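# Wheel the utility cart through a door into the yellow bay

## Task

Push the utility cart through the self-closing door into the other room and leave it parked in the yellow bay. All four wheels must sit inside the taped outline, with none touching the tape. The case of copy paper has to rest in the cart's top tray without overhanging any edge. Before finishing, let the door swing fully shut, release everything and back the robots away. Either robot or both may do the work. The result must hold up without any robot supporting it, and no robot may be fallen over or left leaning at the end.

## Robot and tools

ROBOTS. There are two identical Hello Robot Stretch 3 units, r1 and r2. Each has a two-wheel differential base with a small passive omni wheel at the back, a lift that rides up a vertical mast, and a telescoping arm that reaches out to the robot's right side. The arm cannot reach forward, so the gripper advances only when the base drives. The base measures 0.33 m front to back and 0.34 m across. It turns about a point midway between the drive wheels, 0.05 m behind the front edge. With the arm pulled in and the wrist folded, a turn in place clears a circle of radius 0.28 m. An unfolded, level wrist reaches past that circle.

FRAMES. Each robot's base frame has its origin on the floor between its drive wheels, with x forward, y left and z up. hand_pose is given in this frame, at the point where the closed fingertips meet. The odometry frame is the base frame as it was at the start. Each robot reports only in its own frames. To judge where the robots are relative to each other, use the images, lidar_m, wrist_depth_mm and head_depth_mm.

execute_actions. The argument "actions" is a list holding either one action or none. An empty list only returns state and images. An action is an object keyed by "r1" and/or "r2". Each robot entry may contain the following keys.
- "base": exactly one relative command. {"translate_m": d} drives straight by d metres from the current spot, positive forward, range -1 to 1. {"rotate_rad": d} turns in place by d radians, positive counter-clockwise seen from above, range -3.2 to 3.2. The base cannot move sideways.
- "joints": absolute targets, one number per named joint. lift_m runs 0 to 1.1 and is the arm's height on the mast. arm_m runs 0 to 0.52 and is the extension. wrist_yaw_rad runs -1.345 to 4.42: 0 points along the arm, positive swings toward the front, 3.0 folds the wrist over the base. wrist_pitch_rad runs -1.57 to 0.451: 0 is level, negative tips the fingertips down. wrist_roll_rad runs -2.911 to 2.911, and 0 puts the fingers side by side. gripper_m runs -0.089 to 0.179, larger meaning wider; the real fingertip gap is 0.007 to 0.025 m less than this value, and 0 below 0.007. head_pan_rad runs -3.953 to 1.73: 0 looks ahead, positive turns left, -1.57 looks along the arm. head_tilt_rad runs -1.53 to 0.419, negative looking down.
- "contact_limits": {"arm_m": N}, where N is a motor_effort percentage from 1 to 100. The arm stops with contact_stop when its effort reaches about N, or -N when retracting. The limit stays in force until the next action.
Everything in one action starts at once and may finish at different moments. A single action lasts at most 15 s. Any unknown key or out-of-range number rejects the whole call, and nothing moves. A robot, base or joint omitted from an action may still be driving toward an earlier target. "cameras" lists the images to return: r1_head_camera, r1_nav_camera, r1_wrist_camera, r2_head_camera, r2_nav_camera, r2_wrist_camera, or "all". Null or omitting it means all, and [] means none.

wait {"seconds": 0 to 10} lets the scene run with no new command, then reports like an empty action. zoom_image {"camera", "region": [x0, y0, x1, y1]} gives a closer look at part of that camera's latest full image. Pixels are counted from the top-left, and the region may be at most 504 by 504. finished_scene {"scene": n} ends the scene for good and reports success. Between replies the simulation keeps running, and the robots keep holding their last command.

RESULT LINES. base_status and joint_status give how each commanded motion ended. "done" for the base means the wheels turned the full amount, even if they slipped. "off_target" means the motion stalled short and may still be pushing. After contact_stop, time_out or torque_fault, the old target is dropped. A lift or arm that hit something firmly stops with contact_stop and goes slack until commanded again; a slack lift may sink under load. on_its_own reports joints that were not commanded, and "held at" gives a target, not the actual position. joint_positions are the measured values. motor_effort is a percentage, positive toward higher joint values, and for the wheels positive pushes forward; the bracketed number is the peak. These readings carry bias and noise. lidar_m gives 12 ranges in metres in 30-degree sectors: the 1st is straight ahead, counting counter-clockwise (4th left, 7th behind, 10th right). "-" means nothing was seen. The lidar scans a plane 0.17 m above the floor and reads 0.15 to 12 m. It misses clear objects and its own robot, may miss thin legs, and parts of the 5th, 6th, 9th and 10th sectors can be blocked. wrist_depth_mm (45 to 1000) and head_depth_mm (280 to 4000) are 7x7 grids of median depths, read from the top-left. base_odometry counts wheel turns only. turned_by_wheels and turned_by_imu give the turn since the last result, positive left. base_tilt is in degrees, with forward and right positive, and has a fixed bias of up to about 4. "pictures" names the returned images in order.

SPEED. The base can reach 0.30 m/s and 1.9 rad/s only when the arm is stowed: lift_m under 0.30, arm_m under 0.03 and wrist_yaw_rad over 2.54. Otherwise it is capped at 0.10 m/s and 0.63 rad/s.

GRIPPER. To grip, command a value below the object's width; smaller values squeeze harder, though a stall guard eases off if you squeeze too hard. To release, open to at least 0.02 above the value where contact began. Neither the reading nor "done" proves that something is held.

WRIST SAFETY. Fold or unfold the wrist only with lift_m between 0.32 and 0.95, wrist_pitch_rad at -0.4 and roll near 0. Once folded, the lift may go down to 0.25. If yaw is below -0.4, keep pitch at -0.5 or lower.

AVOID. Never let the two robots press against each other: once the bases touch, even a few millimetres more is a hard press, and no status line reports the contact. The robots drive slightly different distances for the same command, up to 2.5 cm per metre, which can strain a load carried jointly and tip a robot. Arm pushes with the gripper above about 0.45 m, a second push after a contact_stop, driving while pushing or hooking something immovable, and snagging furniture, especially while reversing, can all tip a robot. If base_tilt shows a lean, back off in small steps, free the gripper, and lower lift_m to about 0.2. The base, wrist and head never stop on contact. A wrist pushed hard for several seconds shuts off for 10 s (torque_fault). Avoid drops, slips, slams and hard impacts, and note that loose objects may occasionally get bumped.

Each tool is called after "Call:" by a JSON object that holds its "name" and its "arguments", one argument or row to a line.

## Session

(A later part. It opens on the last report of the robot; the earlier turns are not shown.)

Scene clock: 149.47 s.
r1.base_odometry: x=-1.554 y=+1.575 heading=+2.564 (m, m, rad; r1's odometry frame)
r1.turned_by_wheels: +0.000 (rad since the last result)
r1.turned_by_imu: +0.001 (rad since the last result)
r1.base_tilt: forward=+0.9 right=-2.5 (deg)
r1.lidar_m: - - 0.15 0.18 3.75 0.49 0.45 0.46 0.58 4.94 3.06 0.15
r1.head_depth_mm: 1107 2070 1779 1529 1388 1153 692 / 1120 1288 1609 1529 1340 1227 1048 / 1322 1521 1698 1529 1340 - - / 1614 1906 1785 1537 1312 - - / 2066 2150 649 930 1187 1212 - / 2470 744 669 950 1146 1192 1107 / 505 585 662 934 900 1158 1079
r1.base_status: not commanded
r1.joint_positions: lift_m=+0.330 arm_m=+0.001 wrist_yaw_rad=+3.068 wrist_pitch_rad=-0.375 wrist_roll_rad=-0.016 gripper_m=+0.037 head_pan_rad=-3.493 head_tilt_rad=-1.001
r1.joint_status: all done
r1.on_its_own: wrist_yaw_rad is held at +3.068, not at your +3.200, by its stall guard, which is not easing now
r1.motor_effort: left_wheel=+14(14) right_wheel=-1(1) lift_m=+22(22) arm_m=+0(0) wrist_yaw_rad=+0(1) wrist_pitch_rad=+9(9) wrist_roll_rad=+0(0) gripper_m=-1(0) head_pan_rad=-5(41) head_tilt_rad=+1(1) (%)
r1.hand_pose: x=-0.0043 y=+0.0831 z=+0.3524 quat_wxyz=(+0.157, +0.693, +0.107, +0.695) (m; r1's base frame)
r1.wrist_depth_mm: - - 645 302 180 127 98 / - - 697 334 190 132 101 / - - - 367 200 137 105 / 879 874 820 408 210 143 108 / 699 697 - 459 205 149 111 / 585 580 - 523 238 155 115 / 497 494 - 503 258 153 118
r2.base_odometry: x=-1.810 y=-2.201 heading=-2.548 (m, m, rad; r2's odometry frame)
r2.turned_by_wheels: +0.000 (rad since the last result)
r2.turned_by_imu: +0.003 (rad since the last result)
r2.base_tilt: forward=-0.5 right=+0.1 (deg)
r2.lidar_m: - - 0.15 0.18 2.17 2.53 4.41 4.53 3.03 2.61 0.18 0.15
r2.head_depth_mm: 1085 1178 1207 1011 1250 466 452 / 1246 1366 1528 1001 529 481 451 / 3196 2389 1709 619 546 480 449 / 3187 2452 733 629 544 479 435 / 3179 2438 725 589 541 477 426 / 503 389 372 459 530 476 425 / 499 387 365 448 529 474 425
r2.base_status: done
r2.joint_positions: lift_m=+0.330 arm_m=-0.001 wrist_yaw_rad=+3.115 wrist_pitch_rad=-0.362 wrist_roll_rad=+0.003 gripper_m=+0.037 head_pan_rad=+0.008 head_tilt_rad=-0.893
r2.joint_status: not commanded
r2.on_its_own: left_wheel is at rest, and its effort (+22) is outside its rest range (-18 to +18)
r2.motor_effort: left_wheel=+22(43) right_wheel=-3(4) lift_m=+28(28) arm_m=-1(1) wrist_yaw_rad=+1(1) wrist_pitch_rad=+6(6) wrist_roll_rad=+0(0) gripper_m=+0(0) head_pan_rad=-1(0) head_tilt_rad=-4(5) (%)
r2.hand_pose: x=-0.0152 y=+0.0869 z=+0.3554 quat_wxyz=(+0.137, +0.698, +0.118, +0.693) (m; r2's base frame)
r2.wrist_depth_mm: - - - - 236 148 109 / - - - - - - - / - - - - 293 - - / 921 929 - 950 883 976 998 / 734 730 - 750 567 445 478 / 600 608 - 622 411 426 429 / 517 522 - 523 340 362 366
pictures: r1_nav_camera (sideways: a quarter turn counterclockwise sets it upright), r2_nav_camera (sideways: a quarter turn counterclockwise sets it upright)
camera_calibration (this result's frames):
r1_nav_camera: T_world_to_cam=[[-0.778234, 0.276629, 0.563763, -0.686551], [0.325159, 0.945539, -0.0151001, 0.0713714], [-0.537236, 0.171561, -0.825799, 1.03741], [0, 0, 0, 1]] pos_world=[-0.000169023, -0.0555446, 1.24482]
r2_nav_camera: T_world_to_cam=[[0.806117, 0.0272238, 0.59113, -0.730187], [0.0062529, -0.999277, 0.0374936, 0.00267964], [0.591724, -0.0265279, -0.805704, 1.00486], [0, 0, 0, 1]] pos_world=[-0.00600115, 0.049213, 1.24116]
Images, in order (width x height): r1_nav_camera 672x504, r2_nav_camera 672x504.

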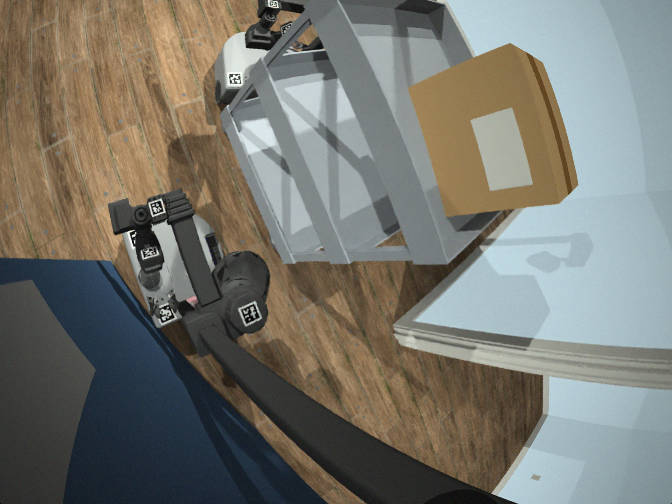

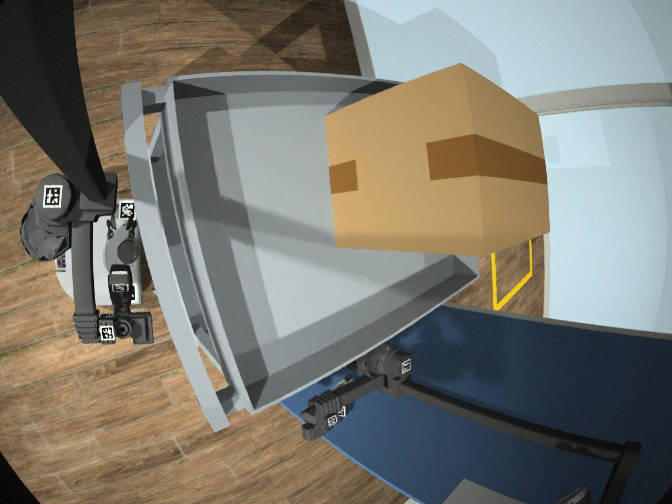

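Call:
{"name": "execute_actions", "arguments": {
  "actions": [
    {"r2":{"base":{"translate_m":-0.3},"joints":{"lift_m":0.26}}}
  ],
  "cameras": []
}}

Call:
{"name": "execute_actions", "arguments": {
  "actions": [
    {"r2":{"base":{"rotate_rad":-0.85}}}
  ],
  "cameras": []
}}

Call:
{"name": "execute_actions", "arguments": {
  "actions": [
    {"r2":{"base":{"translate_m":0.58}}}
  ],
  "cameras": []
}}

Call:
{"name": "execute_actions", "arguments": {
  "actions": [
    {"r2":{"base":{"rotate_rad":2.45},"joints":{"lift_m":0.33,"head_tilt_rad":-1.3}}}
  ],
  "cameras": ["r2_nav_camera"]
}}

Call:
{"name": "execute_actions", "arguments": {
  "actions": [
    {"r2":{"base":{"translate_m":0.36}}}
  ],
  "cameras": ["r1_nav_camera","r2_nav_camera"]
}}

Scene clock: 159.17 s.
r1.base_odometry: x=-1.554 y=+1.575 heading=+2.564 (m, m, rad; r1's odometry frame)
r1.turned_by_wheels: +0.000 (rad since the last result)
r1.turned_by_imu: +0.001 (rad since the last result)
r1.base_tilt: forward=+0.9 right=-2.4 (deg)
r1.lidar_m: - - 0.15 0.18 3.74 0.49 0.45 0.46 0.58 4.94 3.05 0.15
r1.head_depth_mm: 1108 2076 1783 1530 1391 1151 693 / 1122 1285 1608 1530 1334 1229 1043 / 1323 1522 1707 1534 1339 - - / 1612 1903 1785 1544 1317 - - / 2069 2144 649 932 1186 1216 - / 2483 745 669 951 1146 1195 1105 / 505 583 664 934 900 1157 1083
r1.base_status: not commanded
r1.joint_positions: lift_m=+0.330 arm_m=+0.001 wrist_yaw_rad=+3.068 wrist_pitch_rad=-0.375 wrist_roll_rad=-0.016 gripper_m=+0.037 head_pan_rad=-3.493 head_tilt_rad=-1.001
r1.joint_status: not commanded
r1.on_its_own: wrist_yaw_rad is held at +3.068, not at your +3.200, by its stall guard, which is not easing now
r1.motor_effort: left_wheel=+14(14) right_wheel=-1(0) lift_m=+22(22) arm_m=+0(0) wrist_yaw_rad=+0(0) wrist_pitch_rad=+8(9) wrist_roll_rad=+1(0) gripper_m=-1(0) head_pan_rad=-5(5) head_tilt_rad=+1(1) (%)
r1.hand_pose: x=-0.0043 y=+0.0831 z=+0.3524 quat_wxyz=(+0.157, +0.693, +0.107, +0.695) (m; r1's base frame)
r1.wrist_depth_mm: - - 652 302 180 127 98 / - - 710 329 189 132 101 / - - - 363 200 137 105 / 879 890 809 407 210 143 108 / 691 692 - 457 205 149 111 / 582 583 - 522 236 155 115 / 499 494 - 495 256 153 118
r2.base_odometry: x=-1.562 y=-2.033 heading=-2.548 (m, m, rad; r2's odometry frame)
r2.turned_by_wheels: +0.000 (rad since the last result)
r2.turned_by_imu: -0.001 (rad since the last result)
r2.base_tilt: forward=-0.4 right=+0.1 (deg)
r2.lidar_m: 0.38 0.38 1.87 2.09 2.10 2.43 4.22 4.25 3.12 2.68 2.68 0.44
r2.head_depth_mm: 1247 1275 1207 1410 1440 1278 1140 / 1428 1563 711 600 1408 1279 1135 / 3067 1748 738 580 928 1230 1135 / 3201 900 746 565 924 1176 1135 / 583 672 724 565 887 1153 1126 / 556 631 709 624 866 1111 1132 / 546 619 701 623 710 1196 1123
r2.base_status: done
r2.joint_positions: lift_m=+0.260 arm_m=-0.001 wrist_yaw_rad=+3.115 wrist_pitch_rad=-0.362 wrist_roll_rad=+0.003 gripper_m=+0.037 head_pan_rad=+0.008 head_tilt_rad=-0.893
r2.joint_status: all done
r2.motor_effort: left_wheel=+4(10) right_wheel=-3(9) lift_m=+23(24) arm_m=-1(0) wrist_yaw_rad=+1(0) wrist_pitch_rad=+6(6) wrist_roll_rad=+0(0) gripper_m=+0(0) head_pan_rad=-1(0) head_tilt_rad=-4(4) (%)
r2.hand_pose: x=-0.0152 y=+0.0869 z=+0.2856 quat_wxyz=(+0.137, +0.698, +0.118, +0.693) (m; r2's base frame)
r2.wrist_depth_mm: - - - - - - - / - - - - - - - / - - - - - - - / 779 790 - 802 807 839 839 / 621 630 - 641 639 651 651 / 514 523 - 525 543 529 531 / 455 - - - - 450 452
pictures: none
No camera images: the call's "cameras" was empty. Leave "cameras" out to get every camera's image.

Scene clock: 160.97 s.
r1.base_odometry: x=-1.554 y=+1.575 heading=+2.564 (m, m, rad; r1's odometry frame)
r1.turned_by_wheels: +0.000 (rad since the last result)
r1.turned_by_imu: +0.000 (rad since the last result)
r1.base_tilt: forward=+0.9 right=-2.4 (deg)
r1.lidar_m: - - 0.15 0.18 3.76 0.49 0.45 0.46 0.58 4.94 3.07 0.15
r1.head_depth_mm: 1105 2078 1775 1529 1386 1153 692 / 1123 1286 1602 1528 1339 1229 1051 / 1325 1520 1701 1529 1337 - - / 1609 1911 1787 1543 1318 - - / 2053 2148 649 932 1187 1208 - / 2470 745 669 953 1142 1193 1106 / 504 582 663 936 898 1152 1078
r1.base_status: not commanded
r1.joint_positions: lift_m=+0.330 arm_m=+0.001 wrist_yaw_rad=+3.068 wrist_pitch_rad=-0.375 wrist_roll_rad=-0.016 gripper_m=+0.037 head_pan_rad=-3.493 head_tilt_rad=-1.001
r1.joint_status: not commanded
r1.on_its_own: wrist_yaw_rad is held at +3.068, not at your +3.200, by its stall guard, which is not easing now
r1.motor_effort: left_wheel=+14(14) right_wheel=-2(1) lift_m=+22(22) arm_m=+0(0) wrist_yaw_rad=+1(0) wrist_pitch_rad=+9(9) wrist_roll_rad=+0(0) gripper_m=+0(2) head_pan_rad=-5(5) head_tilt_rad=+1(1) (%)
r1.hand_pose: x=-0.0043 y=+0.0831 z=+0.3524 quat_wxyz=(+0.157, +0.693, +0.107, +0.695) (m; r1's base frame)
r1.wrist_depth_mm: - - 647 302 179 127 99 / - - 698 328 189 132 101 / - - - 367 199 137 104 / 897 870 820 405 210 143 108 / 708 695 - 455 204 149 111 / 584 578 - 525 237 155 115 / 496 497 - 504 259 153 119
r2.base_odometry: x=-1.562 y=-2.033 heading=+2.885 (m, m, rad; r2's odometry frame)
r2.turned_by_wheels: -0.850 (rad since the last result)
r2.turned_by_imu: -0.861 (rad since the last result)
r2.base_tilt: forward=-0.5 right=+0.2 (deg)
r2.lidar_m: 1.12 0.40 0.38 0.39 2.15 2.09 2.14 2.80 4.21 4.10 2.83 2.68
r2.head_depth_mm: 2406 2481 2006 1691 1456 1279 1138 / 2500 2479 2001 1685 1443 1277 1135 / 2616 2464 2000 1683 1446 1270 1131 / 2757 2436 2000 1671 1442 1270 1132 / 2820 2442 1982 1660 1441 1264 1125 / 2531 2274 1340 1542 1435 1223 1124 / 986 1159 1293 1363 853 1090 1091
r2.base_status: done
r2.joint_positions: lift_m=+0.260 arm_m=-0.001 wrist_yaw_rad=+3.115 wrist_pitch_rad=-0.362 wrist_roll_rad=+0.003 gripper_m=+0.037 head_pan_rad=+0.008 head_tilt_rad=-0.893
r2.joint_status: not commanded
r2.motor_effort: left_wheel=+4(16) right_wheel=-4(9) lift_m=+23(23) arm_m=-1(1) wrist_yaw_rad=+1(0) wrist_pitch_rad=+6(6) wrist_roll_rad=+0(0) gripper_m=+0(0) head_pan_rad=+0(0) head_tilt_rad=-4(4) (%)
r2.hand_pose: x=-0.0152 y=+0.0869 z=+0.2856 quat_wxyz=(+0.137, +0.698, +0.118, +0.693) (m; r2's base frame)
r2.wrist_depth_mm: - - - - - - - / - - - - 932 909 - / - - - - 662 709 706 / 778 798 - 759 461 416 401 / 622 625 - 637 556 599 395 / 517 524 - 526 537 533 536 / 454 - - - - 453 444
pictures: none
No camera images: the call's "cameras" was empty. Leave "cameras" out to get every camera's image.

Scene clock: 165.07 s.
r1.base_odometry: x=-1.554 y=+1.575 heading=+2.564 (m, m, rad; r1's odometry frame)
r1.turned_by_wheels: +0.000 (rad since the last result)
r1.turned_by_imu: +0.001 (rad since the last result)
r1.base_tilt: forward=+0.8 right=-2.5 (deg)
r1.lidar_m: - - 0.15 0.18 3.75 0.49 0.45 0.46 0.55 0.56 3.06 0.15
r1.head_depth_mm: 1109 2083 1795 1527 1390 1152 693 / 1119 1285 1604 1527 1336 1230 1044 / 1321 1521 1703 1533 1341 - - / 1607 1922 1784 1532 1316 - - / 2059 2141 644 931 1209 1212 - / 2464 739 670 950 1144 1199 1101 / 505 585 663 934 900 1153 1082
r1.base_status: not commanded
r1.joint_positions: lift_m=+0.330 arm_m=+0.001 wrist_yaw_rad=+3.068 wrist_pitch_rad=-0.375 wrist_roll_rad=-0.016 gripper_m=+0.037 head_pan_rad=-3.493 head_tilt_rad=-1.001
r1.joint_status: not commanded
r1.on_its_own: wrist_yaw_rad is held at +3.068, not at your +3.200, by its stall guard, which is not easing now
r1.motor_effort: left_wheel=+14(14) right_wheel=-1(1) lift_m=+22(21) arm_m=+0(0) wrist_yaw_rad=+0(0) wrist_pitch_rad=+9(9) wrist_roll_rad=+0(0) gripper_m=-1(0) head_pan_rad=-5(5) head_tilt_rad=+1(1) (%)
r1.hand_pose: x=-0.0043 y=+0.0831 z=+0.3524 quat_wxyz=(+0.157, +0.693, +0.107, +0.695) (m; r1's base frame)
r1.wrist_depth_mm: - - 645 302 179 127 98 / - - 697 330 189 132 101 / - - - 364 200 137 105 / 873 865 824 402 209 143 108 / 700 696 - 456 204 149 111 / 587 577 - 525 239 155 114 / 498 501 - 500 258 153 118
r2.base_odometry: x=-2.123 y=-1.886 heading=+2.885 (m, m, rad; r2's odometry frame)
r2.turned_by_wheels: +0.000 (rad since the last result)
r2.turned_by_imu: +0.003 (rad since the last result)
r2.base_tilt: forward=-0.3 right=+0.2 (deg)
r2.lidar_m: 2.04 0.56 0.69 0.33 0.28 0.40 2.68 3.50 4.48 3.26 2.28 2.16
r2.head_depth_mm: 1928 2207 2004 1692 1459 1279 1146 / 2012 2272 2000 1684 1450 1273 1140 / 2090 2333 1993 1673 1448 1271 1136 / 2201 2371 1999 1665 1438 1269 1134 / 2325 2445 1981 1666 1439 1267 1130 / 2096 2272 1972 1645 1429 1236 1126 / 1798 1997 1970 844 940 1059 1075
r2.base_status: done
r2.joint_positions: lift_m=+0.260 arm_m=-0.001 wrist_yaw_rad=+3.115 wrist_pitch_rad=-0.362 wrist_roll_rad=+0.003 gripper_m=+0.037 head_pan_rad=+0.008 head_tilt_rad=-0.892
r2.joint_status: not commanded
r2.motor_effort: left_wheel=+3(19) right_wheel=-2(8) lift_m=+24(24) arm_m=-1(1) wrist_yaw_rad=+1(0) wrist_pitch_rad=+6(6) wrist_roll_rad=+0(0) gripper_m=+1(0) head_pan_rad=+0(0) head_tilt_rad=-5(5) (%)
r2.hand_pose: x=-0.0152 y=+0.0869 z=+0.2856 quat_wxyz=(+0.137, +0.698, +0.118, +0.693) (m; r2's base frame)
r2.wrist_depth_mm: - 234 - - - - 837 / - 254 - 850 - - 704 / 591 595 - 669 - - 638 / 392 450 - 732 791 498 503 / 402 325 - 637 619 456 415 / 515 377 - 526 537 486 417 / 453 - - - - 453 440
pictures: none
No camera images: the call's "cameras" was empty. Leave "cameras" out to get every camera's image.

Scene clock: 169.47 s.
r1.base_odometry: x=-1.554 y=+1.575 heading=+2.564 (m, m, rad; r1's odometry frame)
r1.turned_by_wheels: +0.000 (rad since the last result)
r1.turned_by_imu: +0.001 (rad since the last result)
r1.base_tilt: forward=+0.9 right=-2.5 (deg)
r1.lidar_m: - - 0.15 0.18 3.75 0.49 0.45 0.46 0.56 0.57 3.06 0.15
r1.head_depth_mm: 1106 2086 1782 1534 1392 1151 692 / 1115 1283 1595 1531 1341 1234 1047 / 1319 1526 1708 1535 1344 - - / 1603 1922 1785 1531 1319 - - / 2062 2145 644 931 1206 1211 - / 2455 740 668 953 1144 1194 1104 / 505 584 663 935 898 1159 1079
r1.base_status: not commanded
r1.joint_positions: lift_m=+0.330 arm_m=+0.001 wrist_yaw_rad=+3.068 wrist_pitch_rad=-0.375 wrist_roll_rad=-0.016 gripper_m=+0.037 head_pan_rad=-3.493 head_tilt_rad=-1.001
r1.joint_status: not commanded
r1.on_its_own: wrist_yaw_rad is held at +3.068, not at your +3.200, by its stall guard, which is not easing now
r1.motor_effort: left_wheel=+14(14) right_wheel=-1(2) lift_m=+22(22) arm_m=+0(0) wrist_yaw_rad=+0(1) wrist_pitch_rad=+9(9) wrist_roll_rad=+0(0) gripper_m=+0(0) head_pan_rad=-5(5) head_tilt_rad=+1(0) (%)
r1.hand_pose: x=-0.0043 y=+0.0831 z=+0.3524 quat_wxyz=(+0.157, +0.693, +0.107, +0.695) (m; r1's base frame)
r1.wrist_depth_mm: - - 646 303 178 128 99 / - - 709 330 188 132 102 / - - - 362 199 137 105 / 907 889 806 405 211 143 108 / 701 701 - 456 204 150 111 / 583 582 - 527 238 155 115 / 497 495 - 499 259 153 118
r2.base_odometry: x=-2.123 y=-1.886 heading=-0.948 (m, m, rad; r2's odometry frame)
r2.turned_by_wheels: +2.450 (rad since the last result)
r2.turned_by_imu: +2.486 (rad since the last result)
r2.base_tilt: forward=-0.4 right=+0.2 (deg)
r2.lidar_m: 0.28 2.62 3.13 4.47 4.00 2.43 2.16 2.16 0.56 0.56 0.41 0.25
r2.head_depth_mm: 608 566 542 1192 1280 1132 1151 / 605 565 536 865 1275 1207 1138 / 601 559 497 850 1272 - 1129 / 594 518 494 1258 1266 - 1127 / 541 1489 1410 1331 1265 - - / 1603 1500 1407 1323 1254 1212 - / 1600 1498 1399 1317 1248 1195 -
r2.base_status: done
r2.joint_positions: lift_m=+0.330 arm_m=-0.001 wrist_yaw_rad=+3.115 wrist_pitch_rad=-0.362 wrist_roll_rad=+0.003 gripper_m=+0.037 head_pan_rad=+0.008 head_tilt_rad=-1.285
r2.joint_status: all done
r2.motor_effort: left_wheel=-4(13) right_wheel=+4(10) lift_m=+29(34) arm_m=-1(1) wrist_yaw_rad=+0(0) wrist_pitch_rad=+6(6) wrist_roll_rad=-1(0) gripper_m=-1(1) head_pan_rad=+0(0) head_tilt_rad=-8(35) (%)
r2.hand_pose: x=-0.0152 y=+0.0869 z=+0.3553 quat_wxyz=(+0.137, +0.698, +0.118, +0.693) (m; r2's base frame)
r2.wrist_depth_mm: - - - - - - - / - - - - - - - / - - - - - - - / 917 916 - 953 947 970 973 / 730 744 - 740 755 760 766 / 603 611 - 621 629 628 634 / 519 520 - 519 507 530 538
pictures: r2_nav_camera (sideways: a quarter turn counterclockwise sets it upright)
camera_calibration (this result's frames):
r2_nav_camera: T_world_to_cam=[[0.970822, 0.0280859, 0.238152, -0.271439], [0.0202141, -0.999168, 0.0354324, 0.00529668], [0.238949, -0.0295845, -0.970581, 1.22121], [0, 0, 0, 1]] pos_world=[-0.0283942, 0.0490447, 1.24974]
Images, in order (width x height): r2_nav_camera 672x504.

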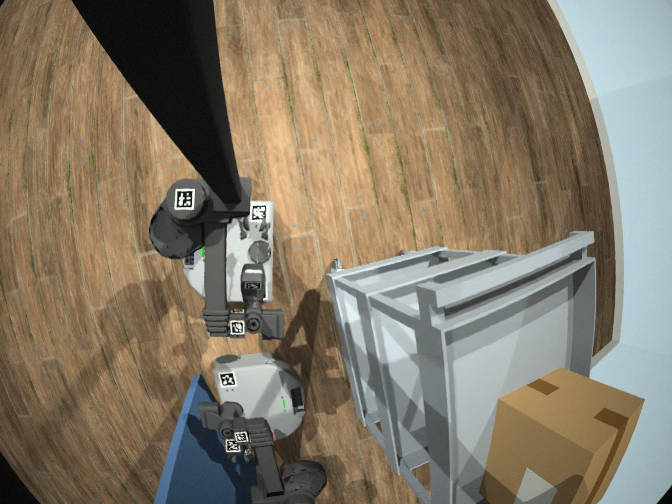

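Scene clock: 174.00 s.
r1.base_odometry: x=-1.554 y=+1.575 heading=+2.564 (m, m, rad; r1's odometry frame)
r1.turned_by_wheels: +0.000 (rad since the last result)
r1.turned_by_imu: +0.001 (rad since the last result)
r1.base_tilt: forward=+0.8 right=-2.4 (deg)
r1.lidar_m: - - 0.15 0.18 3.73 0.49 0.49 0.55 0.72 4.94 3.07 0.15
r1.head_depth_mm: 1108 2077 1784 1524 1387 1151 693 / 1117 1285 1607 1539 1338 1228 1047 / 1323 1527 1708 1531 1340 - - / 1610 1919 1780 1530 1315 - - / 1993 842 664 948 1227 1216 - / 561 646 661 970 1209 1194 1106 / 533 633 645 970 1186 1189 1076
r1.base_status: not commanded
r1.joint_positions: lift_m=+0.330 arm_m=+0.001 wrist_yaw_rad=+3.068 wrist_pitch_rad=-0.375 wrist_roll_rad=-0.016 gripper_m=+0.037 head_pan_rad=-3.493 head_tilt_rad=-1.001
r1.joint_status: not commanded
r1.on_its_own: wrist_yaw_rad is held at +3.068, not at your +3.200, by its stall guard, which is not easing now
r1.motor_effort: left_wheel=+14(14) right_wheel=-1(0) lift_m=+22(22) arm_m=+0(0) wrist_yaw_rad=+0(0) wrist_pitch_rad=+9(9) wrist_roll_rad=+0(0) gripper_m=-1(1) head_pan_rad=-5(5) head_tilt_rad=+1(1) (%)
r1.hand_pose: x=-0.0043 y=+0.0831 z=+0.3524 quat_wxyz=(+0.157, +0.693, +0.107, +0.695) (m; r1's base frame)
r1.wrist_depth_mm: - - 654 302 179 127 98 / - - 701 328 189 132 101 / - - - 362 199 137 104 / 895 884 820 405 210 143 108 / 702 690 - 461 205 149 111 / 578 573 - 528 237 154 115 / 496 496 - 503 258 153 119
r2.base_odometry: x=-1.913 y=-2.178 heading=-0.949 (m, m, rad; r2's odometry frame)
r2.turned_by_wheels: +0.000 (rad since the last result)
r2.turned_by_imu: +0.002 (rad since the last result)
r2.base_tilt: forward=-0.6 right=+0.3 (deg)
r2.lidar_m: 0.30 2.27 2.70 4.55 4.60 2.83 2.51 0.79 0.72 0.20 0.15 0.16
r2.head_depth_mm: 582 568 532 502 482 1208 1141 / 585 565 531 499 480 1210 1143 / 568 580 530 506 472 - 1134 / 1589 1465 1145 429 585 - 1127 / 1612 1510 1416 1330 1257 - - / 1597 1499 1407 1329 1257 1208 - / 1601 1488 1405 1320 1248 1193 -
r2.base_status: done
r2.joint_positions: lift_m=+0.330 arm_m=-0.001 wrist_yaw_rad=+3.111 wrist_pitch_rad=-0.362 wrist_roll_rad=+0.003 gripper_m=+0.037 head_pan_rad=+0.008 head_tilt_rad=-1.286
r2.joint_status: not commanded
r2.motor_effort: left_wheel=-3(11) right_wheel=+13(36) lift_m=+28(29) arm_m=-1(1) wrist_yaw_rad=+6(6) wrist_pitch_rad=+6(6) wrist_roll_rad=+0(0) gripper_m=+0(0) head_pan_rad=+1(0) head_tilt_rad=-8(8) (%)
r2.hand_pose: x=-0.0143 y=+0.0869 z=+0.3553 quat_wxyz=(+0.138, +0.698, +0.117, +0.693) (m; r2's base frame)
r2.wrist_depth_mm: - - - - - - - / - - - - - - - / - - - - - - - / 917 938 - 930 959 972 974 / 742 739 - 743 750 762 769 / 608 607 - 617 633 628 626 / 519 523 - 522 505 534 533
pictures: r1_nav_camera (sideways: a quarter turn counterclockwise sets it upright), r2_nav_camera (sideways: a quarter turn counterclockwise sets it upright)
camera_calibration (this result's frames):
r1_nav_camera: T_world_to_cam=[[-0.778232, 0.276634, 0.563763, -0.686551], [0.325166, 0.945536, -0.0151001, 0.0713714], [-0.537235, 0.171565, -0.825799, 1.03741], [0, 0, 0, 1]] pos_world=[-0.000169413, -0.0555445, 1.24482]
r2_nav_camera: T_world_to_cam=[[0.971095, 0.0280892, 0.237035, -0.269986], [0.020256, -0.999167, 0.0354181, 0.00531513], [0.237832, -0.029593, -0.970855, 1.22157], [0, 0, 0, 1]] pos_world=[-0.0284542, 0.0490442, 1.24977]
Images, in order (width x height): r1_nav_camera 672x504, r2_nav_camera 672x504.

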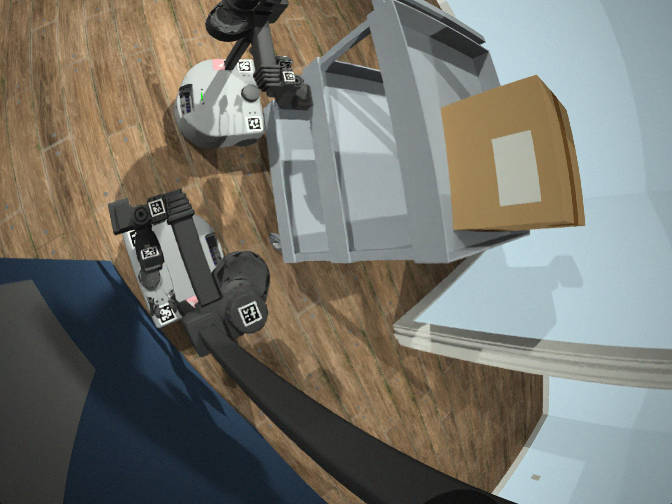

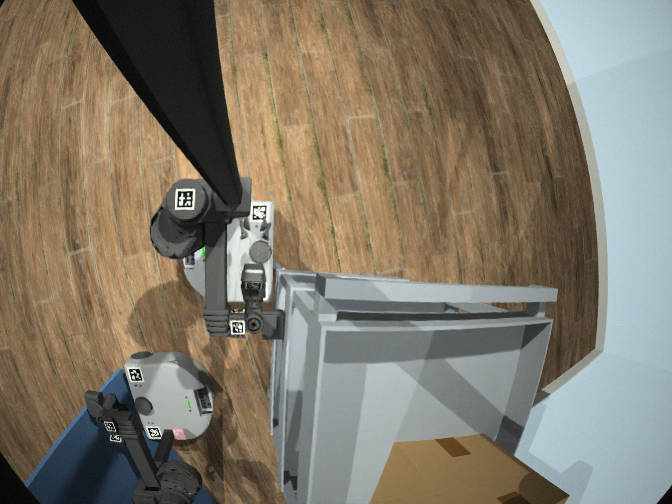

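Call:
{"name": "execute_actions", "arguments": {
  "actions": [
    {"r2":{"base":{"translate_m":0.08}}}
  ],
  "cameras": []
}}

Call:
{"name": "execute_actions", "arguments": {
  "actions": [
    {"r2":{"base":{"translate_m":-0.2},"joints":{"lift_m":0.26}}}
  ],
  "cameras": []
}}

Call:
{"name": "execute_actions", "arguments": {
  "actions": [
    {"r2":{"base":{"rotate_rad":1.3}}}
  ],
  "cameras": []
}}

Call:
{"name": "execute_actions", "arguments": {
  "actions": [
    {"r2":{"base":{"translate_m":0.28}}}
  ],
  "cameras": []
}}

Call:
{"name": "execute_actions", "arguments": {
  "actions": [
    {"r2":{"base":{"rotate_rad":-1.45}}}
  ],
  "cameras": []
}}

Call:
{"name": "execute_actions", "arguments": {
  "actions": [
    {"r2":{"base":{"translate_m":0.5}}}
  ],
  "cameras": []
}}

Call:
{"name": "execute_actions", "arguments": {
  "actions": [
    {"r2":{"base":{"rotate_rad":-1.53},"joints":{"lift_m":0.33,"head_tilt_rad":-1.0}}}
  ],
  "cameras": []
}}

Call:
{"name": "execute_actions", "arguments": {
  "actions": [
    {"r2":{"base":{"translate_m":0.55}}}
  ],
  "cameras": ["r1_nav_camera","r2_nav_camera"]
}}

Scene clock: 181.13 s.
r1.base_odometry: x=-1.554 y=+1.575 heading=+2.564 (m, m, rad; r1's odometry frame)
r1.turned_by_wheels: +0.000 (rad since the last result)
r1.turned_by_imu: +0.001 (rad since the last result)
r1.base_tilt: forward=+0.8 right=-2.4 (deg)
r1.lidar_m: - - 0.15 0.18 3.75 0.62 0.50 0.61 0.84 4.94 3.06 0.15
r1.head_depth_mm: 1109 2087 1778 1530 1385 1156 692 / 1123 1289 1609 1530 1339 1228 1049 / 1320 1528 1702 1540 1346 - - / 1610 1907 1782 1501 1320 - - / 786 753 716 965 1255 1210 - / 569 663 716 992 1251 1192 1106 / 561 673 677 990 1252 1195 1085
r1.base_status: not commanded
r1.joint_positions: lift_m=+0.330 arm_m=+0.001 wrist_yaw_rad=+3.068 wrist_pitch_rad=-0.375 wrist_roll_rad=-0.016 gripper_m=+0.037 head_pan_rad=-3.493 head_tilt_rad=-1.001
r1.joint_status: not commanded
r1.on_its_own: wrist_yaw_rad is held at +3.068, not at your +3.200, by its stall guard, which is not easing now
r1.motor_effort: left_wheel=+14(14) right_wheel=+0(2) lift_m=+21(22) arm_m=+0(0) wrist_yaw_rad=+0(1) wrist_pitch_rad=+9(9) wrist_roll_rad=+0(1) gripper_m=+0(1) head_pan_rad=-4(4) head_tilt_rad=+1(1) (%)
r1.hand_pose: x=-0.0043 y=+0.0831 z=+0.3524 quat_wxyz=(+0.157, +0.693, +0.107, +0.695) (m; r1's base frame)
r1.wrist_depth_mm: - - 648 301 179 127 98 / - - 712 331 189 133 101 / - - - 363 199 137 104 / 886 873 821 406 211 143 108 / 696 700 - 458 206 149 111 / 585 577 - 524 238 154 115 / 500 498 - 503 257 153 118
r2.base_odometry: x=-1.866 y=-2.243 heading=-0.949 (m, m, rad; r2's odometry frame)
r2.turned_by_wheels: +0.000 (rad since the last result)
r2.turned_by_imu: +0.000 (rad since the last result)
r2.base_tilt: forward=-0.3 right=+0.2 (deg)
r2.lidar_m: 2.18 2.19 2.60 4.57 4.61 2.92 2.59 0.78 0.78 0.20 0.15 0.15
r2.head_depth_mm: 579 567 532 502 481 1205 1155 / 567 566 527 500 482 1209 1142 / 1594 844 805 760 478 - 1133 / 1618 1511 1425 1304 1245 - 1125 / 1607 1516 1409 1334 1266 - - / 1611 1497 1412 1327 1249 1213 - / 1596 1489 1402 1312 1253 1196 -
r2.base_status: done
r2.joint_positions: lift_m=+0.330 arm_m=-0.001 wrist_yaw_rad=+3.108 wrist_pitch_rad=-0.362 wrist_roll_rad=+0.003 gripper_m=+0.037 head_pan_rad=+0.008 head_tilt_rad=-1.286
r2.joint_status: not commanded
r2.motor_effort: left_wheel=-4(5) right_wheel=+13(23) lift_m=+28(28) arm_m=-1(1) wrist_yaw_rad=+9(9) wrist_pitch_rad=+6(6) wrist_roll_rad=-1(0) gripper_m=+1(0) head_pan_rad=+1(0) head_tilt_rad=-8(8) (%)
r2.hand_pose: x=-0.0134 y=+0.0868 z=+0.3553 quat_wxyz=(+0.140, +0.698, +0.116, +0.692) (m; r2's base frame)
r2.wrist_depth_mm: - - - - - - - / - - - - - - - / - - - - - - - / 924 928 - 952 959 968 969 / 730 739 - 749 748 767 771 / 607 615 - 617 630 622 626 / 518 521 - 527 503 530 532
pictures: none
No camera images: the call's "cameras" was empty. Leave "cameras" out to get every camera's image.

Scene clock: 183.77 s.
r1.base_odometry: x=-1.554 y=+1.575 heading=+2.564 (m, m, rad; r1's odometry frame)
r1.turned_by_wheels: +0.000 (rad since the last result)
r1.turned_by_imu: +0.000 (rad since the last result)
r1.base_tilt: forward=+0.8 right=-2.5 (deg)
r1.lidar_m: - - 0.15 0.18 3.77 0.62 0.51 0.61 0.65 4.94 3.06 0.15
r1.head_depth_mm: 1108 2085 1774 1532 1397 1153 694 / 1119 1290 1601 1531 1337 1229 1048 / 1320 1523 1706 1533 1334 - - / 1612 1912 1790 1506 1316 - - / 789 754 716 969 1255 1212 - / 569 663 714 991 1255 1194 1104 / 562 674 676 994 1257 1193 1083
r1.base_status: not commanded
r1.joint_positions: lift_m=+0.330 arm_m=+0.001 wrist_yaw_rad=+3.068 wrist_pitch_rad=-0.375 wrist_roll_rad=-0.016 gripper_m=+0.037 head_pan_rad=-3.493 head_tilt_rad=-1.001
r1.joint_status: not commanded
r1.on_its_own: wrist_yaw_rad is held at +3.068, not at your +3.200, by its stall guard, which is not easing now
r1.motor_effort: left_wheel=+14(14) right_wheel=-1(1) lift_m=+22(22) arm_m=+0(0) wrist_yaw_rad=+0(0) wrist_pitch_rad=+9(9) wrist_roll_rad=+0(1) gripper_m=-1(0) head_pan_rad=-5(5) head_tilt_rad=+1(0) (%)
r1.hand_pose: x=-0.0043 y=+0.0831 z=+0.3524 quat_wxyz=(+0.157, +0.693, +0.107, +0.695) (m; r1's base frame)
r1.wrist_depth_mm: - - 654 302 179 127 99 / - - 703 327 189 132 101 / - - - 363 200 137 104 / 896 882 817 407 210 143 107 / 703 696 - 458 206 149 111 / 585 584 - 527 238 155 114 / 503 494 - 503 259 153 119
r2.base_odometry: x=-1.983 y=-2.081 heading=-0.949 (m, m, rad; r2's odometry frame)
r2.turned_by_wheels: +0.000 (rad since the last result)
r2.turned_by_imu: -0.001 (rad since the last result)
r2.base_tilt: forward=-0.4 right=+0.3 (deg)
r2.lidar_m: 0.29 2.38 2.84 4.53 4.46 2.69 2.40 0.72 0.65 0.63 0.34 0.29
r2.head_depth_mm: 605 566 534 859 1268 1213 1127 / 603 566 531 855 1277 1208 1145 / 1581 1475 543 861 1272 - 1136 / 1611 1466 1395 1330 1270 - 1122 / 1612 1502 1412 1334 1252 - - / 1598 1506 1402 1327 1258 1204 - / 1598 1492 1402 1317 1253 1191 1114
r2.base_status: done
r2.joint_positions: lift_m=+0.260 arm_m=-0.001 wrist_yaw_rad=+3.115 wrist_pitch_rad=-0.362 wrist_roll_rad=+0.003 gripper_m=+0.037 head_pan_rad=+0.008 head_tilt_rad=-1.286
r2.joint_status: all done
r2.motor_effort: left_wheel=-3(14) right_wheel=+3(7) lift_m=+23(21) arm_m=-1(1) wrist_yaw_rad=+1(9) wrist_pitch_rad=+6(6) wrist_roll_rad=-1(0) gripper_m=+0(0) head_pan_rad=+0(0) head_tilt_rad=-8(8) (%)
r2.hand_pose: x=-0.0150 y=+0.0869 z=+0.2855 quat_wxyz=(+0.137, +0.698, +0.118, +0.693) (m; r2's base frame)
r2.wrist_depth_mm: - - - - - - - / - - - - - - - / - - - - - - - / 785 790 - 810 814 832 836 / 626 625 - 638 647 642 648 / 517 524 - 526 536 537 537 / 453 - - - - 456 455
pictures: none
No camera images: the call's "cameras" was empty. Leave "cameras" out to get every camera's image.

Scene clock: 185.77 s.
r1.base_odometry: x=-1.554 y=+1.575 heading=+2.564 (m, m, rad; r1's odometry frame)
r1.turned_by_wheels: +0.000 (rad since the last result)
r1.turned_by_imu: +0.000 (rad since the last result)
r1.base_tilt: forward=+0.8 right=-2.4 (deg)
r1.lidar_m: - - 0.15 0.18 3.75 0.62 0.51 0.60 0.57 4.94 3.04 0.15
r1.head_depth_mm: 1107 2080 1786 1527 1394 1151 693 / 1114 1294 1600 1528 1343 1228 1050 / 1321 1521 1702 1530 1333 - - / 1611 1912 1784 1508 1314 - - / 787 755 717 969 1253 1216 - / 568 663 717 990 1254 1193 1103 / 560 672 675 989 1255 1155 1056
r1.base_status: not commanded
r1.joint_positions: lift_m=+0.330 arm_m=+0.001 wrist_yaw_rad=+3.068 wrist_pitch_rad=-0.375 wrist_roll_rad=-0.016 gripper_m=+0.037 head_pan_rad=-3.493 head_tilt_rad=-1.001
r1.joint_status: not commanded
r1.on_its_own: wrist_yaw_rad is held at +3.068, not at your +3.200, by its stall guard, which is not easing now
r1.motor_effort: left_wheel=+14(13) right_wheel=-1(1) lift_m=+22(21) arm_m=+0(0) wrist_yaw_rad=+0(0) wrist_pitch_rad=+9(9) wrist_roll_rad=+0(0) gripper_m=+0(0) head_pan_rad=-5(5) head_tilt_rad=+1(1) (%)
r1.hand_pose: x=-0.0043 y=+0.0831 z=+0.3524 quat_wxyz=(+0.157, +0.693, +0.107, +0.695) (m; r1's base frame)
r1.wrist_depth_mm: - - 662 300 179 127 99 / - - 698 329 189 132 101 / - - - 363 198 138 105 / 892 897 824 407 210 143 108 / 698 692 - 457 206 149 111 / 577 587 - 524 239 154 115 / 501 495 - 500 258 153 118
r2.base_odometry: x=-1.983 y=-2.081 heading=+0.351 (m, m, rad; r2's odometry frame)
r2.turned_by_wheels: +1.300 (rad since the last result)
r2.turned_by_imu: +1.317 (rad since the last result)
r2.base_tilt: forward=-0.5 right=+0.1 (deg)
r2.lidar_m: 3.56 4.54 3.25 2.46 2.42 0.65 0.66 0.43 0.30 0.29 2.38 2.50
r2.head_depth_mm: 1642 1529 1435 1351 1275 1042 1004 / 1631 1522 1429 1350 1274 1185 1141 / 1617 1518 1423 1338 1273 - 1135 / 1608 1508 1419 1340 1267 - 1127 / 1611 1511 1404 1334 1260 - - / 1601 1502 1408 1328 1256 1210 - / 1597 1496 1404 1325 1249 1189 1115
r2.base_status: done
r2.joint_positions: lift_m=+0.260 arm_m=-0.001 wrist_yaw_rad=+3.115 wrist_pitch_rad=-0.362 wrist_roll_rad=+0.003 gripper_m=+0.037 head_pan_rad=+0.008 head_tilt_rad=-1.286
r2.joint_status: not commanded
r2.motor_effort: left_wheel=-3(14) right_wheel=+3(11) lift_m=+23(23) arm_m=-1(1) wrist_yaw_rad=+2(1) wrist_pitch_rad=+6(6) wrist_roll_rad=+0(1) gripper_m=+0(0) head_pan_rad=+0(0) head_tilt_rad=-8(8) (%)
r2.hand_pose: x=-0.0150 y=+0.0869 z=+0.2855 quat_wxyz=(+0.137, +0.698, +0.118, +0.693) (m; r2's base frame)
r2.wrist_depth_mm: - - - - - - - / - - - - - - - / - - - - - - - / 785 799 - 804 809 820 824 / 623 622 - 641 645 645 652 / 520 514 - 524 537 531 533 / 451 - - - - 452 459
pictures: none
No camera images: the call's "cameras" was empty. Leave "cameras" out to get every camera's image.

Scene clock: 188.47 s.
r1.base_odometry: x=-1.554 y=+1.575 heading=+2.564 (m, m, rad; r1's odometry frame)
r1.turned_by_wheels: +0.000 (rad since the last result)
r1.turned_by_imu: +0.000 (rad since the last result)
r1.base_tilt: forward=+0.8 right=-2.5 (deg)
r1.lidar_m: - - 0.15 0.18 3.75 0.62 0.50 0.61 0.85 4.93 3.05 0.15
r1.head_depth_mm: 1104 2086 1784 1528 1390 1153 693 / 1124 1289 1601 1532 1342 1229 1050 / 1325 1527 1707 1528 1337 - - / 1609 1902 1782 1501 1317 - - / 788 753 716 970 1254 1212 - / 569 664 718 992 1254 1195 1108 / 561 674 675 990 1256 1190 1080
r1.base_status: not commanded
r1.joint_positions: lift_m=+0.330 arm_m=+0.001 wrist_yaw_rad=+3.068 wrist_pitch_rad=-0.375 wrist_roll_rad=-0.016 gripper_m=+0.037 head_pan_rad=-3.493 head_tilt_rad=-1.001
r1.joint_status: not commanded
r1.on_its_own: wrist_yaw_rad is held at +3.068, not at your +3.200, by its stall guard, which is not easing now
r1.motor_effort: left_wheel=+13(14) right_wheel=-1(1) lift_m=+22(22) arm_m=+0(0) wrist_yaw_rad=+1(0) wrist_pitch_rad=+9(9) wrist_roll_rad=+0(0) gripper_m=-2(1) head_pan_rad=-5(4) head_tilt_rad=+1(1) (%)
r1.hand_pose: x=-0.0043 y=+0.0831 z=+0.3524 quat_wxyz=(+0.157, +0.693, +0.107, +0.695) (m; r1's base frame)
r1.wrist_depth_mm: - - 658 302 179 127 99 / - - 703 327 189 132 101 / - - - 363 200 137 105 / 875 883 806 405 210 143 108 / 695 701 - 458 205 149 111 / 574 582 - 524 238 155 115 / 501 495 - 501 257 153 118
r2.base_odometry: x=-1.720 y=-1.985 heading=+0.351 (m, m, rad; r2's odometry frame)
r2.turned_by_wheels: +0.000 (rad since the last result)
r2.turned_by_imu: +0.001 (rad since the last result)
r2.base_tilt: forward=-0.3 right=+0.1 (deg)
r2.lidar_m: 3.36 4.30 3.43 2.59 2.56 0.96 0.93 0.41 0.39 2.31 2.25 2.37
r2.head_depth_mm: 1634 1534 1437 1353 1282 1211 1151 / 1629 1524 1430 1344 1273 1207 1143 / 1625 1516 1422 1342 1277 - 1137 / 1618 1505 1421 1334 1269 - 1120 / 1605 1511 1412 1332 1262 - - / 1604 1500 1412 1326 1256 1204 - / 1595 1490 1393 1316 1250 1191 1111
r2.base_status: done
r2.joint_positions: lift_m=+0.260 arm_m=-0.001 wrist_yaw_rad=+3.115 wrist_pitch_rad=-0.362 wrist_roll_rad=+0.003 gripper_m=+0.037 head_pan_rad=+0.008 head_tilt_rad=-1.286
r2.joint_status: not commanded
r2.motor_effort: left_wheel=-5(13) right_wheel=+3(11) lift_m=+23(23) arm_m=-1(1) wrist_yaw_rad=+0(1) wrist_pitch_rad=+6(6) wrist_roll_rad=+0(1) gripper_m=+0(0) head_pan_rad=+0(1) head_tilt_rad=-8(8) (%)
r2.hand_pose: x=-0.0150 y=+0.0869 z=+0.2855 quat_wxyz=(+0.137, +0.698, +0.118, +0.693) (m; r2's base frame)
r2.wrist_depth_mm: - - - - - - - / - - - - - - - / - - - - - - - / 792 797 - 808 818 838 845 / 628 629 - 637 644 646 649 / 515 519 - 525 545 537 533 / 452 - - - - 453 456
pictures: none
No camera images: the call's "cameras" was empty. Leave "cameras" out to get every camera's image.

Scene clock: 190.63 s.
r1.base_odometry: x=-1.554 y=+1.575 heading=+2.564 (m, m, rad; r1's odometry frame)
r1.turned_by_wheels: +0.000 (rad since the last result)
r1.turned_by_imu: +0.000 (rad since the last result)
r1.base_tilt: forward=+0.8 right=-2.5 (deg)
r1.lidar_m: - - 0.15 0.18 3.77 0.62 0.51 0.61 0.92 4.95 3.06 0.15
r1.head_depth_mm: 1107 2082 1775 1531 1388 1151 693 / 1120 1289 1600 1528 1338 1227 1050 / 1320 1522 1704 1522 1342 - - / 1613 1915 1796 1498 1320 - - / 789 752 716 970 1255 1213 - / 569 663 713 991 1254 1196 1105 / 561 672 676 990 1255 1192 1086
r1.base_status: not commanded
r1.joint_positions: lift_m=+0.330 arm_m=+0.001 wrist_yaw_rad=+3.068 wrist_pitch_rad=-0.375 wrist_roll_rad=-0.016 gripper_m=+0.037 head_pan_rad=-3.493 head_tilt_rad=-1.001
r1.joint_status: not commanded
r1.on_its_own: wrist_yaw_rad is held at +3.068, not at your +3.200, by its stall guard, which is not easing now
r1.motor_effort: left_wheel=+14(14) right_wheel=-1(1) lift_m=+22(21) arm_m=+0(0) wrist_yaw_rad=+0(0) wrist_pitch_rad=+8(9) wrist_roll_rad=+1(0) gripper_m=-1(2) head_pan_rad=-5(5) head_tilt_rad=+0(1) (%)
r1.hand_pose: x=-0.0043 y=+0.0831 z=+0.3524 quat_wxyz=(+0.157, +0.693, +0.107, +0.695) (m; r1's base frame)
r1.wrist_depth_mm: - - 648 301 179 127 98 / - - 701 331 189 132 102 / - - - 365 200 137 104 / 895 884 818 405 210 143 108 / 706 699 - 456 206 149 111 / 580 577 - 524 237 155 115 / 499 497 - 500 257 153 118
r2.base_odometry: x=-1.720 y=-1.985 heading=-1.099 (m, m, rad; r2's odometry frame)
r2.turned_by_wheels: -1.450 (rad since the last result)
r2.turned_by_imu: -1.469 (rad since the last result)
r2.base_tilt: forward=-0.3 right=+0.3 (deg)
r2.lidar_m: 2.26 2.25 2.47 3.83 4.32 3.13 2.54 2.52 0.93 0.86 0.39 0.43
r2.head_depth_mm: 1639 947 907 1098 1287 1210 1152 / 1634 1535 1288 1315 1272 1202 1151 / 1613 1515 1429 1343 1277 - 1136 / 1617 1511 1429 1335 1269 - 1121 / 1617 1501 1412 1328 1257 - - / 1604 1490 1413 1325 1257 1206 - / 1597 1489 1404 1322 1253 1195 1115
r2.base_status: done
r2.joint_positions: lift_m=+0.260 arm_m=-0.001 wrist_yaw_rad=+3.115 wrist_pitch_rad=-0.362 wrist_roll_rad=+0.003 gripper_m=+0.037 head_pan_rad=+0.008 head_tilt_rad=-1.286
r2.joint_status: not commanded
r2.motor_effort: left_wheel=+4(18) right_wheel=-4(9) lift_m=+23(23) arm_m=-1(1) wrist_yaw_rad=+1(2) wrist_pitch_rad=+6(6) wrist_roll_rad=-1(1) gripper_m=+0(0) head_pan_rad=-1(0) head_tilt_rad=-8(8) (%)
r2.hand_pose: x=-0.0150 y=+0.0869 z=+0.2855 quat_wxyz=(+0.137, +0.698, +0.118, +0.693) (m; r2's base frame)
r2.wrist_depth_mm: - - - - - - - / - - - - - - - / - - - - - - - / 793 795 - 811 815 821 834 / 621 633 - 643 647 649 653 / 515 521 - 526 542 531 539 / 455 - - - - 454 455
pictures: none
No camera images: the call's "cameras" was empty. Leave "cameras" out to get every camera's image.

Scene clock: 193.97 s.
r1.base_odometry: x=-1.554 y=+1.575 heading=+2.564 (m, m, rad; r1's odometry frame)
r1.turned_by_wheels: +0.000 (rad since the last result)
r1.turned_by_imu: +0.000 (rad since the last result)
r1.base_tilt: forward=+0.9 right=-2.5 (deg)
r1.lidar_m: - - 0.15 0.18 3.76 0.62 0.50 0.61 3.61 4.96 3.05 0.15
r1.head_depth_mm: 1110 2080 1792 1529 1398 1154 693 / 1121 1287 1602 1535 1338 1231 1045 / 1322 1523 1700 1529 1340 - - / 1611 1915 1778 1508 1320 - - / 788 753 715 970 1253 1211 - / 568 664 715 992 1251 1196 1110 / 561 673 675 993 1252 1194 1079
r1.base_status: not commanded
r1.joint_positions: lift_m=+0.330 arm_m=+0.001 wrist_yaw_rad=+3.068 wrist_pitch_rad=-0.375 wrist_roll_rad=-0.016 gripper_m=+0.037 head_pan_rad=-3.493 head_tilt_rad=-1.001
r1.joint_status: not commanded
r1.on_its_own: wrist_yaw_rad is held at +3.068, not at your +3.200, by its stall guard, which is not easing now
r1.motor_effort: left_wheel=+14(13) right_wheel=-1(1) lift_m=+22(22) arm_m=+0(0) wrist_yaw_rad=+1(0) wrist_pitch_rad=+9(9) wrist_roll_rad=+0(0) gripper_m=+0(0) head_pan_rad=-5(5) head_tilt_rad=+1(1) (%)
r1.hand_pose: x=-0.0043 y=+0.0831 z=+0.3524 quat_wxyz=(+0.157, +0.693, +0.107, +0.695) (m; r1's base frame)
r1.wrist_depth_mm: - - 649 299 179 127 99 / - - 695 329 188 132 102 / - - - 365 200 137 104 / 880 871 805 403 210 143 108 / 702 692 - 459 205 149 111 / 580 578 - 526 237 155 114 / 495 493 - 503 256 153 118
r2.base_odometry: x=-1.492 y=-2.430 heading=-1.099 (m, m, rad; r2's odometry frame)
r2.turned_by_wheels: +0.000 (rad since the last result)
r2.turned_by_imu: +0.003 (rad since the last result)
r2.base_tilt: forward=-0.5 right=+0.1 (deg)
r2.lidar_m: 1.79 1.78 1.96 3.09 4.48 3.70 3.01 1.27 0.32 0.32 0.34 1.51
r2.head_depth_mm: 1642 1536 1438 1354 1108 1060 1022 / 1630 1518 1431 1349 1268 1198 1135 / 1623 1517 1428 1346 1271 - 1136 / 1623 1512 1419 1342 1267 - 1125 / 1607 1506 1418 1325 1262 - - / 1605 1503 1401 1324 1254 1207 - / 1593 1487 1404 1322 1250 1190 1110
r2.base_status: done
r2.joint_positions: lift_m=+0.260 arm_m=-0.001 wrist_yaw_rad=+3.115 wrist_pitch_rad=-0.362 wrist_roll_rad=+0.003 gripper_m=+0.037 head_pan_rad=+0.008 head_tilt_rad=-1.286
r2.joint_status: not commanded
r2.motor_effort: left_wheel=+4(17) right_wheel=-3(7) lift_m=+24(23) arm_m=-1(1) wrist_yaw_rad=+1(2) wrist_pitch_rad=+6(6) wrist_roll_rad=-1(0) gripper_m=+0(1) head_pan_rad=+0(1) head_tilt_rad=-8(8) (%)
r2.hand_pose: x=-0.0150 y=+0.0869 z=+0.2855 quat_wxyz=(+0.137, +0.698, +0.118, +0.693) (m; r2's base frame)
r2.wrist_depth_mm: - - - - - - - / - - - - - - - / - - - - - - - / 782 800 - 813 834 823 845 / 622 620 - 644 650 646 650 / 518 523 - 526 538 534 538 / 453 - - - - 453 455
pictures: none
No camera images: the call's "cameras" was empty. Leave "cameras" out to get every camera's image.

Scene clock: 196.80 s.
r1.base_odometry: x=-1.554 y=+1.575 heading=+2.564 (m, m, rad; r1's odometry frame)
r1.turned_by_wheels: +0.000 (rad since the last result)
r1.turned_by_imu: +0.000 (rad since the last result)
r1.base_tilt: forward=+0.9 right=-2.5 (deg)
r1.lidar_m: - - 0.15 0.18 3.76 0.62 0.51 0.61 3.61 4.95 3.07 0.15
r1.head_depth_mm: 1106 2075 1786 1531 1384 1155 693 / 1124 1291 1604 1534 1337 1232 1048 / 1323 1522 1706 1529 1338 - - / 1618 1912 1781 1510 1315 - - / 787 753 715 968 1250 1211 - / 568 663 717 993 1250 1192 1106 / 561 673 676 995 1252 1190 1083
r1.base_status: not commanded
r1.joint_positions: lift_m=+0.330 arm_m=+0.001 wrist_yaw_rad=+3.068 wrist_pitch_rad=-0.375 wrist_roll_rad=-0.016 gripper_m=+0.037 head_pan_rad=-3.493 head_tilt_rad=-1.001
r1.joint_status: not commanded
r1.on_its_own: wrist_yaw_rad is held at +3.068, not at your +3.200, by its stall guard, which is not easing now
r1.motor_effort: left_wheel=+14(14) right_wheel=-1(1) lift_m=+22(22) arm_m=+0(0) wrist_yaw_rad=+1(1) wrist_pitch_rad=+9(8) wrist_roll_rad=+0(0) gripper_m=-1(0) head_pan_rad=-5(5) head_tilt_rad=+1(1) (%)
r1.hand_pose: x=-0.0043 y=+0.0831 z=+0.3524 quat_wxyz=(+0.157, +0.693, +0.107, +0.695) (m; r1's base frame)
r1.wrist_depth_mm: - - 656 301 179 128 99 / - - 699 328 189 132 102 / - - - 363 199 137 105 / 884 868 817 406 211 143 108 / 726 699 - 457 205 149 111 / 579 582 - 527 237 155 115 / 499 493 - 504 258 153 118
r2.base_odometry: x=-1.492 y=-2.430 heading=-2.629 (m, m, rad; r2's odometry frame)
r2.turned_by_wheels: -1.530 (rad since the last result)
r2.turned_by_imu: -1.552 (rad since the last result)
r2.base_tilt: forward=-0.5 right=+0.2 (deg)
r2.lidar_m: 0.32 0.34 1.54 1.78 1.78 1.98 3.24 4.45 3.65 3.01 1.28 0.32
r2.head_depth_mm: 865 760 668 584 1312 1234 1125 / 861 778 666 539 863 1219 1133 / 510 607 663 529 857 1199 1135 / 521 619 661 531 856 1197 1129 / 534 638 657 520 881 1186 1126 / 558 709 653 508 879 1203 1119 / 1250 1396 619 514 1331 1213 1107
r2.base_status: done
r2.joint_positions: lift_m=+0.330 arm_m=-0.001 wrist_yaw_rad=+3.115 wrist_pitch_rad=-0.362 wrist_roll_rad=+0.003 gripper_m=+0.037 head_pan_rad=+0.008 head_tilt_rad=-1.001
r2.joint_status: all done
r2.motor_effort: left_wheel=+4(16) right_wheel=-4(11) lift_m=+29(31) arm_m=-1(1) wrist_yaw_rad=+1(2) wrist_pitch_rad=+6(6) wrist_roll_rad=+0(1) gripper_m=+0(0) head_pan_rad=+0(1) head_tilt_rad=+0(22) (%)
r2.hand_pose: x=-0.0150 y=+0.0868 z=+0.3553 quat_wxyz=(+0.137, +0.698, +0.118, +0.693) (m; r2's base frame)
r2.wrist_depth_mm: - - - - - - - / - - - - - - - / - - - - - - - / 924 925 - 940 946 955 967 / 730 731 - 735 754 770 758 / 601 612 - 621 635 627 630 / 518 522 - 526 505 534 535
pictures: none
No camera images: the call's "cameras" was empty. Leave "cameras" out to get every camera's image.

Scene clock: 203.33 s.
r1.base_odometry: x=-1.554 y=+1.575 heading=+2.564 (m, m, rad; r1's odometry frame)
r1.turned_by_wheels: +0.000 (rad since the last result)
r1.turned_by_imu: +0.001 (rad since the last result)
r1.base_tilt: forward=+0.7 right=-2.5 (deg)
r1.lidar_m: - - 0.15 0.18 3.75 0.62 0.61 2.86 3.63 4.95 3.06 0.15
r1.head_depth_mm: 1107 1963 1782 1527 1387 1149 693 / 724 764 1079 1446 1340 1229 1050 / 699 771 1103 1298 1344 - - / 693 780 1110 1227 1322 - - / 687 778 1078 1272 1321 1211 - / 953 820 1084 1033 1299 1192 1107 / 947 818 800 1017 1296 1194 1084
r1.base_status: not commanded
r1.joint_positions: lift_m=+0.330 arm_m=+0.001 wrist_yaw_rad=+3.068 wrist_pitch_rad=-0.375 wrist_roll_rad=-0.016 gripper_m=+0.037 head_pan_rad=-3.493 head_tilt_rad=-1.001
r1.joint_status: not commanded
r1.on_its_own: wrist_yaw_rad is held at +3.068, not at your +3.200, by its stall guard, which is not easing now
r1.motor_effort: left_wheel=+14(14) right_wheel=-1(1) lift_m=+22(21) arm_m=+0(0) wrist_yaw_rad=+0(0) wrist_pitch_rad=+9(9) wrist_roll_rad=+1(0) gripper_m=+0(0) head_pan_rad=-5(5) head_tilt_rad=+1(1) (%)
r1.hand_pose: x=-0.0043 y=+0.0831 z=+0.3524 quat_wxyz=(+0.157, +0.693, +0.107, +0.695) (m; r1's base frame)
r1.wrist_depth_mm: - - 648 301 179 128 98 / - - 707 330 189 132 101 / - - - 365 199 137 105 / 892 873 832 403 210 143 108 / 695 690 - 455 205 149 111 / 582 584 - 527 239 155 115 / 496 493 - 501 258 153 118
r2.base_odometry: x=-1.972 y=-2.700 heading=-2.629 (m, m, rad; r2's odometry frame)
r2.turned_by_wheels: +0.000 (rad since the last result)
r2.turned_by_imu: +0.003 (rad since the last result)
r2.base_tilt: forward=-0.3 right=+0.2 (deg)
r2.lidar_m: - - 0.15 0.18 1.95 2.19 3.56 4.96 3.40 1.01 0.15 -
r2.head_depth_mm: 2521 2090 1353 560 518 466 1102 / 2515 728 653 582 516 464 440 / 2416 722 651 579 515 463 438 / 392 335 387 505 513 461 431 / 390 334 390 509 512 460 430 / 386 335 392 511 510 459 428 / 384 337 394 516 507 457 427
r2.base_status: done
r2.joint_positions: lift_m=+0.330 arm_m=-0.001 wrist_yaw_rad=+3.117 wrist_pitch_rad=-0.362 wrist_roll_rad=+0.003 gripper_m=+0.037 head_pan_rad=+0.008 head_tilt_rad=-0.999
r2.joint_status: not commanded
r2.motor_effort: left_wheel=+18(32) right_wheel=-2(27) lift_m=+28(29) arm_m=+0(1) wrist_yaw_rad=-2(32) wrist_pitch_rad=+6(6) wrist_roll_rad=+0(0) gripper_m=+0(0) head_pan_rad=+0(0) head_tilt_rad=+0(0) (%)
r2.hand_pose: x=-0.0156 y=+0.0869 z=+0.3553 quat_wxyz=(+0.136, +0.698, +0.119, +0.693) (m; r2's base frame)
r2.wrist_depth_mm: - - - - 235 131 93 / - - - - 239 - 761 / - - - - 270 - 794 / 921 911 - 924 855 945 801 / 732 729 - 758 695 754 759 / 601 611 - 617 365 370 390 / 516 518 - 522 347 362 366
pictures: r1_nav_camera (sideways: a quarter turn counterclockwise sets it upright), r2_nav_camera (sideways: a quarter turn counterclockwise sets it upright)
camera_calibration (this result's frames):
r1_nav_camera: T_world_to_cam=[[-0.778232, 0.276636, 0.563763, -0.686551], [0.325168, 0.945536, -0.0151001, 0.0713714], [-0.537235, 0.171566, -0.825799, 1.03741], [0, 0, 0, 1]] pos_world=[-0.000169526, -0.0555445, 1.24482]
r2_nav_camera: T_world_to_cam=[[0.864407, 0.0272559, 0.502054, -0.614499], [0.00972777, -0.999249, 0.0374993, 0.00265622], [0.502699, -0.0275308, -0.864023, 1.08121], [0, 0, 0, 1]] pos_world=[-0.0123734, 0.0491695, 1.2426]
Images, in order (width x height): r1_nav_camera 672x504, r2_nav_camera 672x504.

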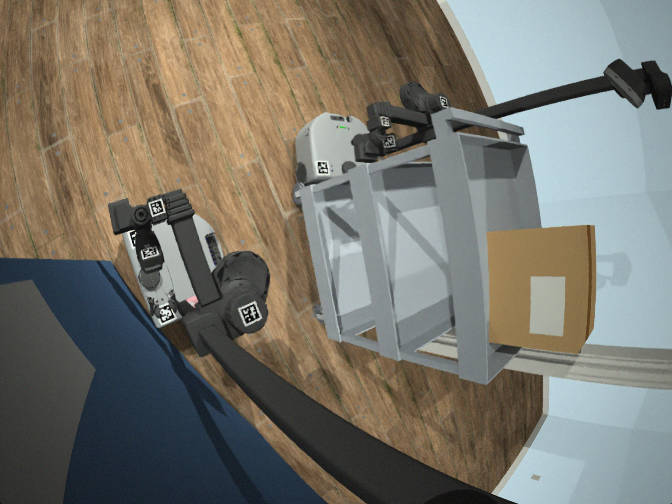

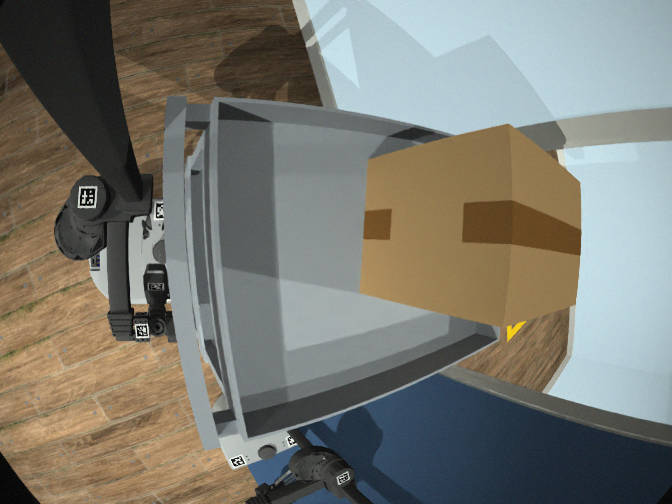

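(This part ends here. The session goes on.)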